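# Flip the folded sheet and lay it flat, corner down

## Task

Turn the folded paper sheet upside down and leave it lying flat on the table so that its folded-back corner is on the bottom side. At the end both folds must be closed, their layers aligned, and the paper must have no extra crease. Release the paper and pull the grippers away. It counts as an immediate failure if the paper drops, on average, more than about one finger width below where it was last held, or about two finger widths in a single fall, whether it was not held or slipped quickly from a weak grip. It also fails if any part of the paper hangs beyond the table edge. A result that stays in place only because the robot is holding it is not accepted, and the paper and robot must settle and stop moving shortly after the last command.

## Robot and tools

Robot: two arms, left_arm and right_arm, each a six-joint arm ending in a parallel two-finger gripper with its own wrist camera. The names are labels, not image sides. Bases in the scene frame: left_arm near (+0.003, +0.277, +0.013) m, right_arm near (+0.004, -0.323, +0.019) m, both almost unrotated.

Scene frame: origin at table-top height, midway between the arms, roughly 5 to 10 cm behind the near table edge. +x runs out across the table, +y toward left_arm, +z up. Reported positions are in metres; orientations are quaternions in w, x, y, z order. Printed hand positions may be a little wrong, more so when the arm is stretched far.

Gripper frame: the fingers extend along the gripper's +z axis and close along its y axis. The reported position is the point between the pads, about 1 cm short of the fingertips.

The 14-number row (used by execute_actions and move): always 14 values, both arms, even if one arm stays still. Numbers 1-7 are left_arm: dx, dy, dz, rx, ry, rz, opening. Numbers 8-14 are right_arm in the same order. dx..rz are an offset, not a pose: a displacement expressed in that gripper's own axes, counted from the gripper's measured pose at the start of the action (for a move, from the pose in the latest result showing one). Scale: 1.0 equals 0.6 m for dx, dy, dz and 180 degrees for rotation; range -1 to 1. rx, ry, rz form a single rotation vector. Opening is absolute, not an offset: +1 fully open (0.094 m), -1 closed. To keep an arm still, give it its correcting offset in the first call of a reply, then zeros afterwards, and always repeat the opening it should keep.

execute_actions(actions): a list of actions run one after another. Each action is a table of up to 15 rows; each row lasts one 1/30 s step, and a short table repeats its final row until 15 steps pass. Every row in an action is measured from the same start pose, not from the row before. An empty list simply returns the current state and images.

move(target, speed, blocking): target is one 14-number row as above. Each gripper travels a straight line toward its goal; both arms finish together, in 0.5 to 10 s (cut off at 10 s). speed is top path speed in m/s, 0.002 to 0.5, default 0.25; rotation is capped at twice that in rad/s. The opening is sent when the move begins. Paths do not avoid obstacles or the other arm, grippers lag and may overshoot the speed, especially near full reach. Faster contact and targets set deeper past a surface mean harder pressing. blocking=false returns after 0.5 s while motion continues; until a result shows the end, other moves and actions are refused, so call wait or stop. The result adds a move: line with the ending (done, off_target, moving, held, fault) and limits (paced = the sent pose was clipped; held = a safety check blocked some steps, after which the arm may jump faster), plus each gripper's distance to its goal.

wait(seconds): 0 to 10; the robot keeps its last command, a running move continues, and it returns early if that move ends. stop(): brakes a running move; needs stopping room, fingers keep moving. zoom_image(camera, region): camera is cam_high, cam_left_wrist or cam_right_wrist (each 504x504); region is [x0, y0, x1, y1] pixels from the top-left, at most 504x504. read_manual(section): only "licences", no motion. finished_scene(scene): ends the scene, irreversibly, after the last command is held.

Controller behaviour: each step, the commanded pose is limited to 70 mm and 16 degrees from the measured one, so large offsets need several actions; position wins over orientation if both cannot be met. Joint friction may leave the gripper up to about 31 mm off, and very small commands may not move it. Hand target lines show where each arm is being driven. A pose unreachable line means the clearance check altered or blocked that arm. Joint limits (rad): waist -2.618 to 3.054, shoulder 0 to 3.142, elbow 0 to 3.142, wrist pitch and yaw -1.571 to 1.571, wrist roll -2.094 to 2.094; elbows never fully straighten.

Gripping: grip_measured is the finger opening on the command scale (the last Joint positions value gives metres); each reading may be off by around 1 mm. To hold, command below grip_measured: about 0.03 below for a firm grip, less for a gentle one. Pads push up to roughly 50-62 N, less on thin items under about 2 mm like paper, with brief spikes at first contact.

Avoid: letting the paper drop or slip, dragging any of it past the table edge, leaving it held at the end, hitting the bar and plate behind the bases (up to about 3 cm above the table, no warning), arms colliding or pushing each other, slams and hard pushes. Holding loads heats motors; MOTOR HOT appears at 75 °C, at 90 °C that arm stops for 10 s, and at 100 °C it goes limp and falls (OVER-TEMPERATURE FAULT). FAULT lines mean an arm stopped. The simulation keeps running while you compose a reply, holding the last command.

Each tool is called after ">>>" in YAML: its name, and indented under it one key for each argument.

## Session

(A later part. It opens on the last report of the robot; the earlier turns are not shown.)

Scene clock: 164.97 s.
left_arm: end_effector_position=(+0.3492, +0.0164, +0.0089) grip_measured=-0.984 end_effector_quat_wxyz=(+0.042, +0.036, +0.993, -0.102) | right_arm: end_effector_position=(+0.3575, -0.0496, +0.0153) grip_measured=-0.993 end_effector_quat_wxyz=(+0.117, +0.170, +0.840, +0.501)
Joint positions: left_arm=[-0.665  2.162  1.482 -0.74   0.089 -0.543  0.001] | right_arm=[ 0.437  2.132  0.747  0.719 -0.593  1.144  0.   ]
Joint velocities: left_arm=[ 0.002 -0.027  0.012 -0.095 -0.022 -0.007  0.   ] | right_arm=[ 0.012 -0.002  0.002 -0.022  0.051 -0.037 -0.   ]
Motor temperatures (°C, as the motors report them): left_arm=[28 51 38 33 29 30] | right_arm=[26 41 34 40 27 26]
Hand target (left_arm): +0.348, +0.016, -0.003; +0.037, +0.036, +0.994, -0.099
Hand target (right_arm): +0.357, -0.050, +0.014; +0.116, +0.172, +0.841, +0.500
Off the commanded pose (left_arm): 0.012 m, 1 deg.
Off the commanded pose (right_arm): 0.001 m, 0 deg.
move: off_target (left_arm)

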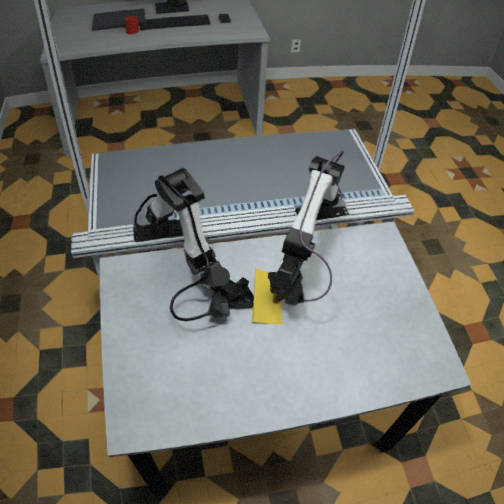

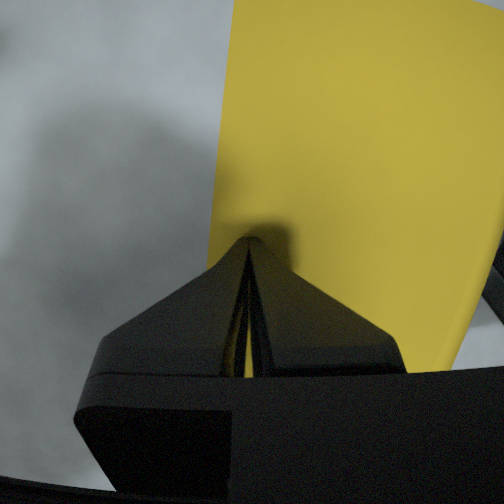

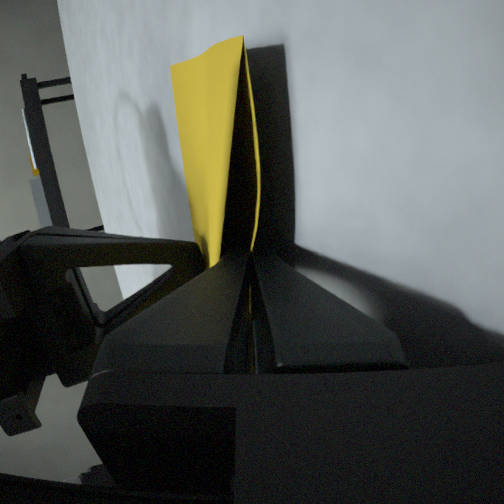

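>>> move:
  target: [0,0,0.02,0,0,0,-1,0,-0.045,-0.075,0.03,0,0,-0.93]
  speed: 0.015

>>> move:
  target: [0,0.1,-0.15,0,0,0,-1,0,0,-0.1,0,0,0,-0.93]
  speed: 0.1

Scene clock: 172.07 s.
left_arm: end_effector_position=(+0.3514, +0.0149, +0.0094) grip_measured=-0.984 end_effector_quat_wxyz=(+0.046, +0.036, +0.993, -0.105) | right_arm: end_effector_position=(+0.3427, -0.0922, +0.0143) grip_measured=-0.932 end_effector_quat_wxyz=(+0.118, +0.174, +0.859, +0.466)
Joint positions: left_arm=[-0.665  2.162  1.482 -0.729  0.089 -0.543  0.001] | right_arm=[ 0.35   2.011  0.66   0.565 -0.611  1.02   0.003]
Joint velocities: left_arm=[-0.012 -0.012  0.012  0.022  0.007  0.037  0.   ] | right_arm=[-0.007  0.007 -0.002 -0.051 -0.051  0.037  0.001]
Motor temperatures (°C, as the motors report them): left_arm=[28 51 38 34 29 30] | right_arm=[26 42 34 40 27 26]
Hand target (left_arm): +0.350, +0.014, -0.003; +0.041, +0.036, +0.993, -0.102
Hand target (right_arm): +0.336, -0.097, +0.013; +0.110, +0.177, +0.862, +0.462
Off the commanded pose (left_arm): 0.012 m, 1 deg.
Off the commanded pose (right_arm): 0.009 m, 1 deg.
move: off_target (left_arm)

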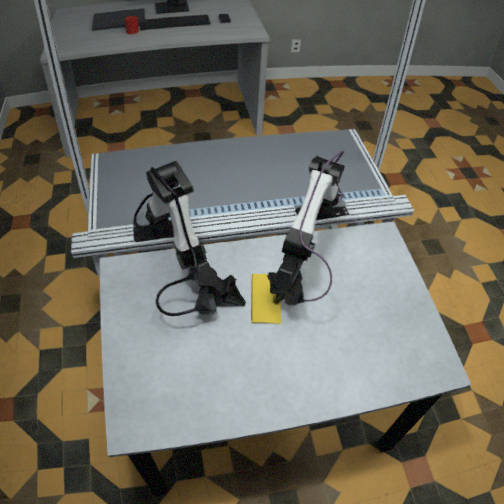

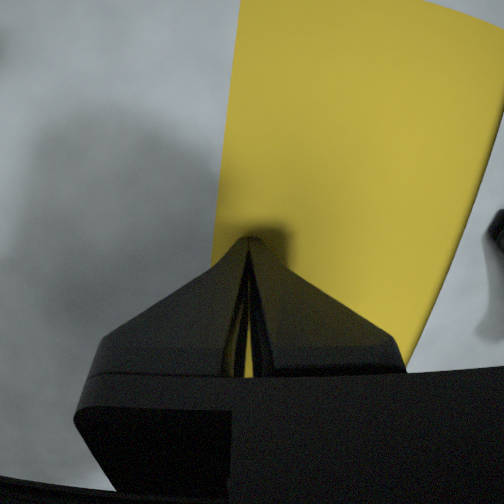

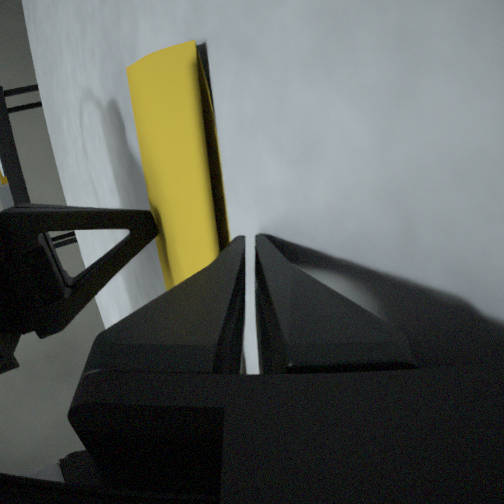

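Scene clock: 173.67 s.
left_arm: end_effector_position=(+0.3549, +0.0912, +0.0850) grip_measured=-0.984 end_effector_quat_wxyz=(+0.056, +0.031, +0.992, -0.104) | right_arm: end_effector_position=(+0.3269, -0.1338, +0.0465) grip_measured=-0.932 end_effector_quat_wxyz=(+0.124, +0.173, +0.859, +0.466)
Joint positions: left_arm=[-0.503  1.931  1.465 -0.941  0.105 -0.39   0.001] | right_arm=[ 0.232  1.791  0.58   0.371 -0.686  0.912  0.003]
Joint velocities: left_arm=[-0.012 -0.007 -0.007 -0.051  0.037 -0.037  0.   ] | right_arm=[-0.002  0.002  0.002  0.066 -0.066 -0.051 -0.   ]
Motor temperatures (°C, as the motors report them): left_arm=[28 51 38 34 29 30] | right_arm=[26 42 33 40 27 26]
Hand target (left_arm): +0.349, +0.092, +0.085; +0.046, +0.036, +0.993, -0.105
Hand target (right_arm): +0.321, -0.137, +0.046; +0.118, +0.174, +0.859, +0.466
Off the commanded pose (left_arm): 0.006 m, 1 deg.
Off the commanded pose (right_arm): 0.007 m, 1 deg.
move: done

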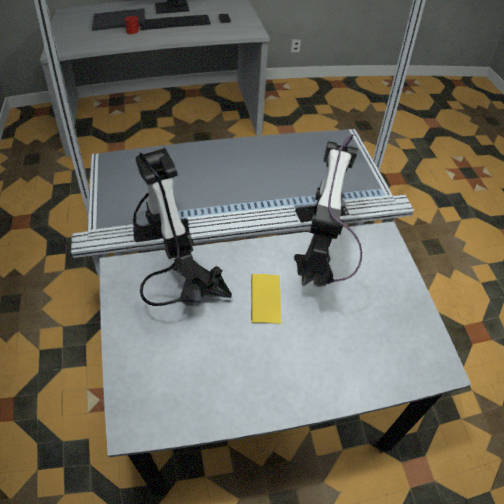

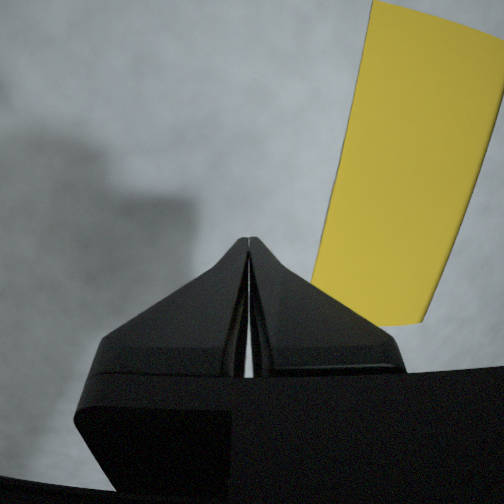

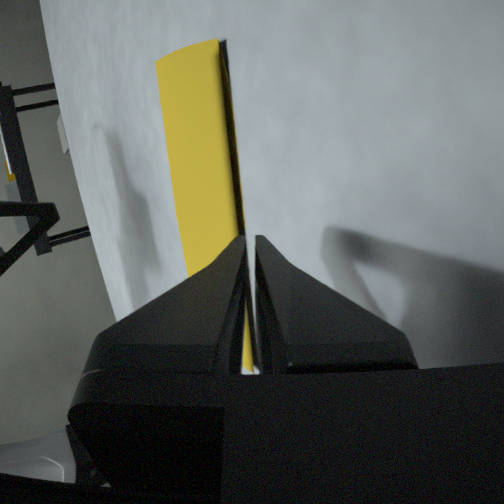

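>>> move:
  target: [0,0.15,-0.1,0,0,0,-1,0,0.1,-0.12,0,0,0,-0.93]

>>> finished_scene:
  scene: 1

Scene clock: 177.60 s.
left_arm: end_effector_position=(+0.3586, +0.1957, +0.1217) grip_measured=-0.984 end_effector_quat_wxyz=(+0.060, +0.024, +0.993, -0.101) | right_arm: end_effector_position=(+0.3074, -0.1556, +0.1273) grip_measured=-0.932 end_effector_quat_wxyz=(+0.120, +0.176, +0.861, +0.462)
Joint positions: left_arm=[-0.23   1.803  1.465 -1.096  0.136 -0.133  0.001] | right_arm=[ 0.178  1.439  0.675 -0.123 -0.716  0.858  0.003]
Joint velocities: left_arm=[ 0.007 -0.012 -0.027  0.022  0.037  0.066  0.001] | right_arm=[-0.012 -0.002 -0.022 -0.022  0.022 -0.051 -0.001]
Motor temperatures (°C, as the motors report them): left_arm=[28 51 38 33 29 30] | right_arm=[26 42 34 40 27 26]
Hand target (left_arm): +0.356, +0.192, +0.125; +0.056, +0.031, +0.992, -0.105
Hand target (right_arm): +0.311, -0.157, +0.134; +0.124, +0.173, +0.859, +0.466
Off the commanded pose (left_arm): 0.006 m, 1 deg.
Off the commanded pose (right_arm): 0.009 m, 1 deg.
move: done

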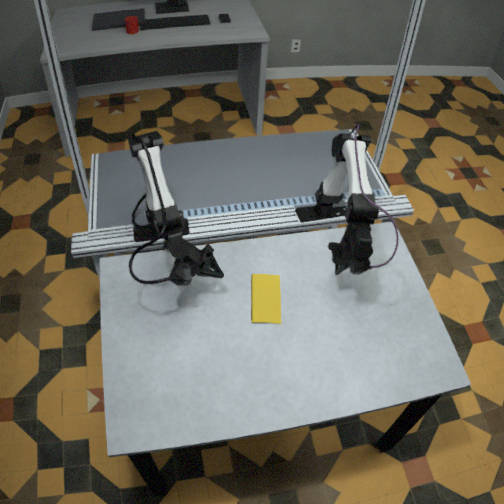

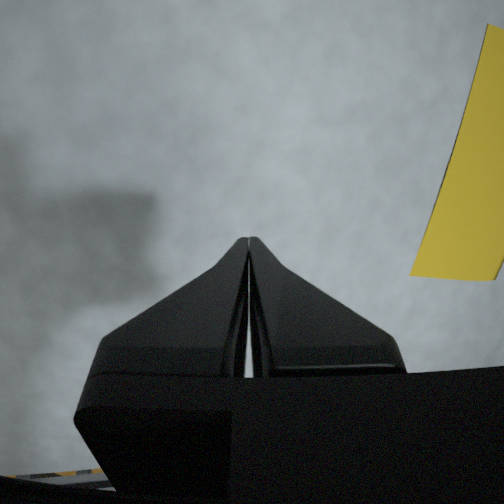

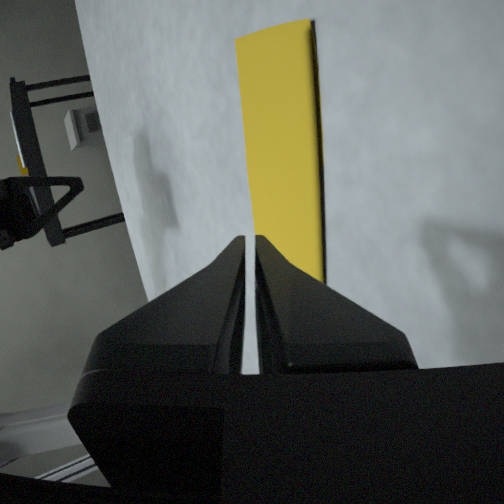

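The scene is finished: the task was done.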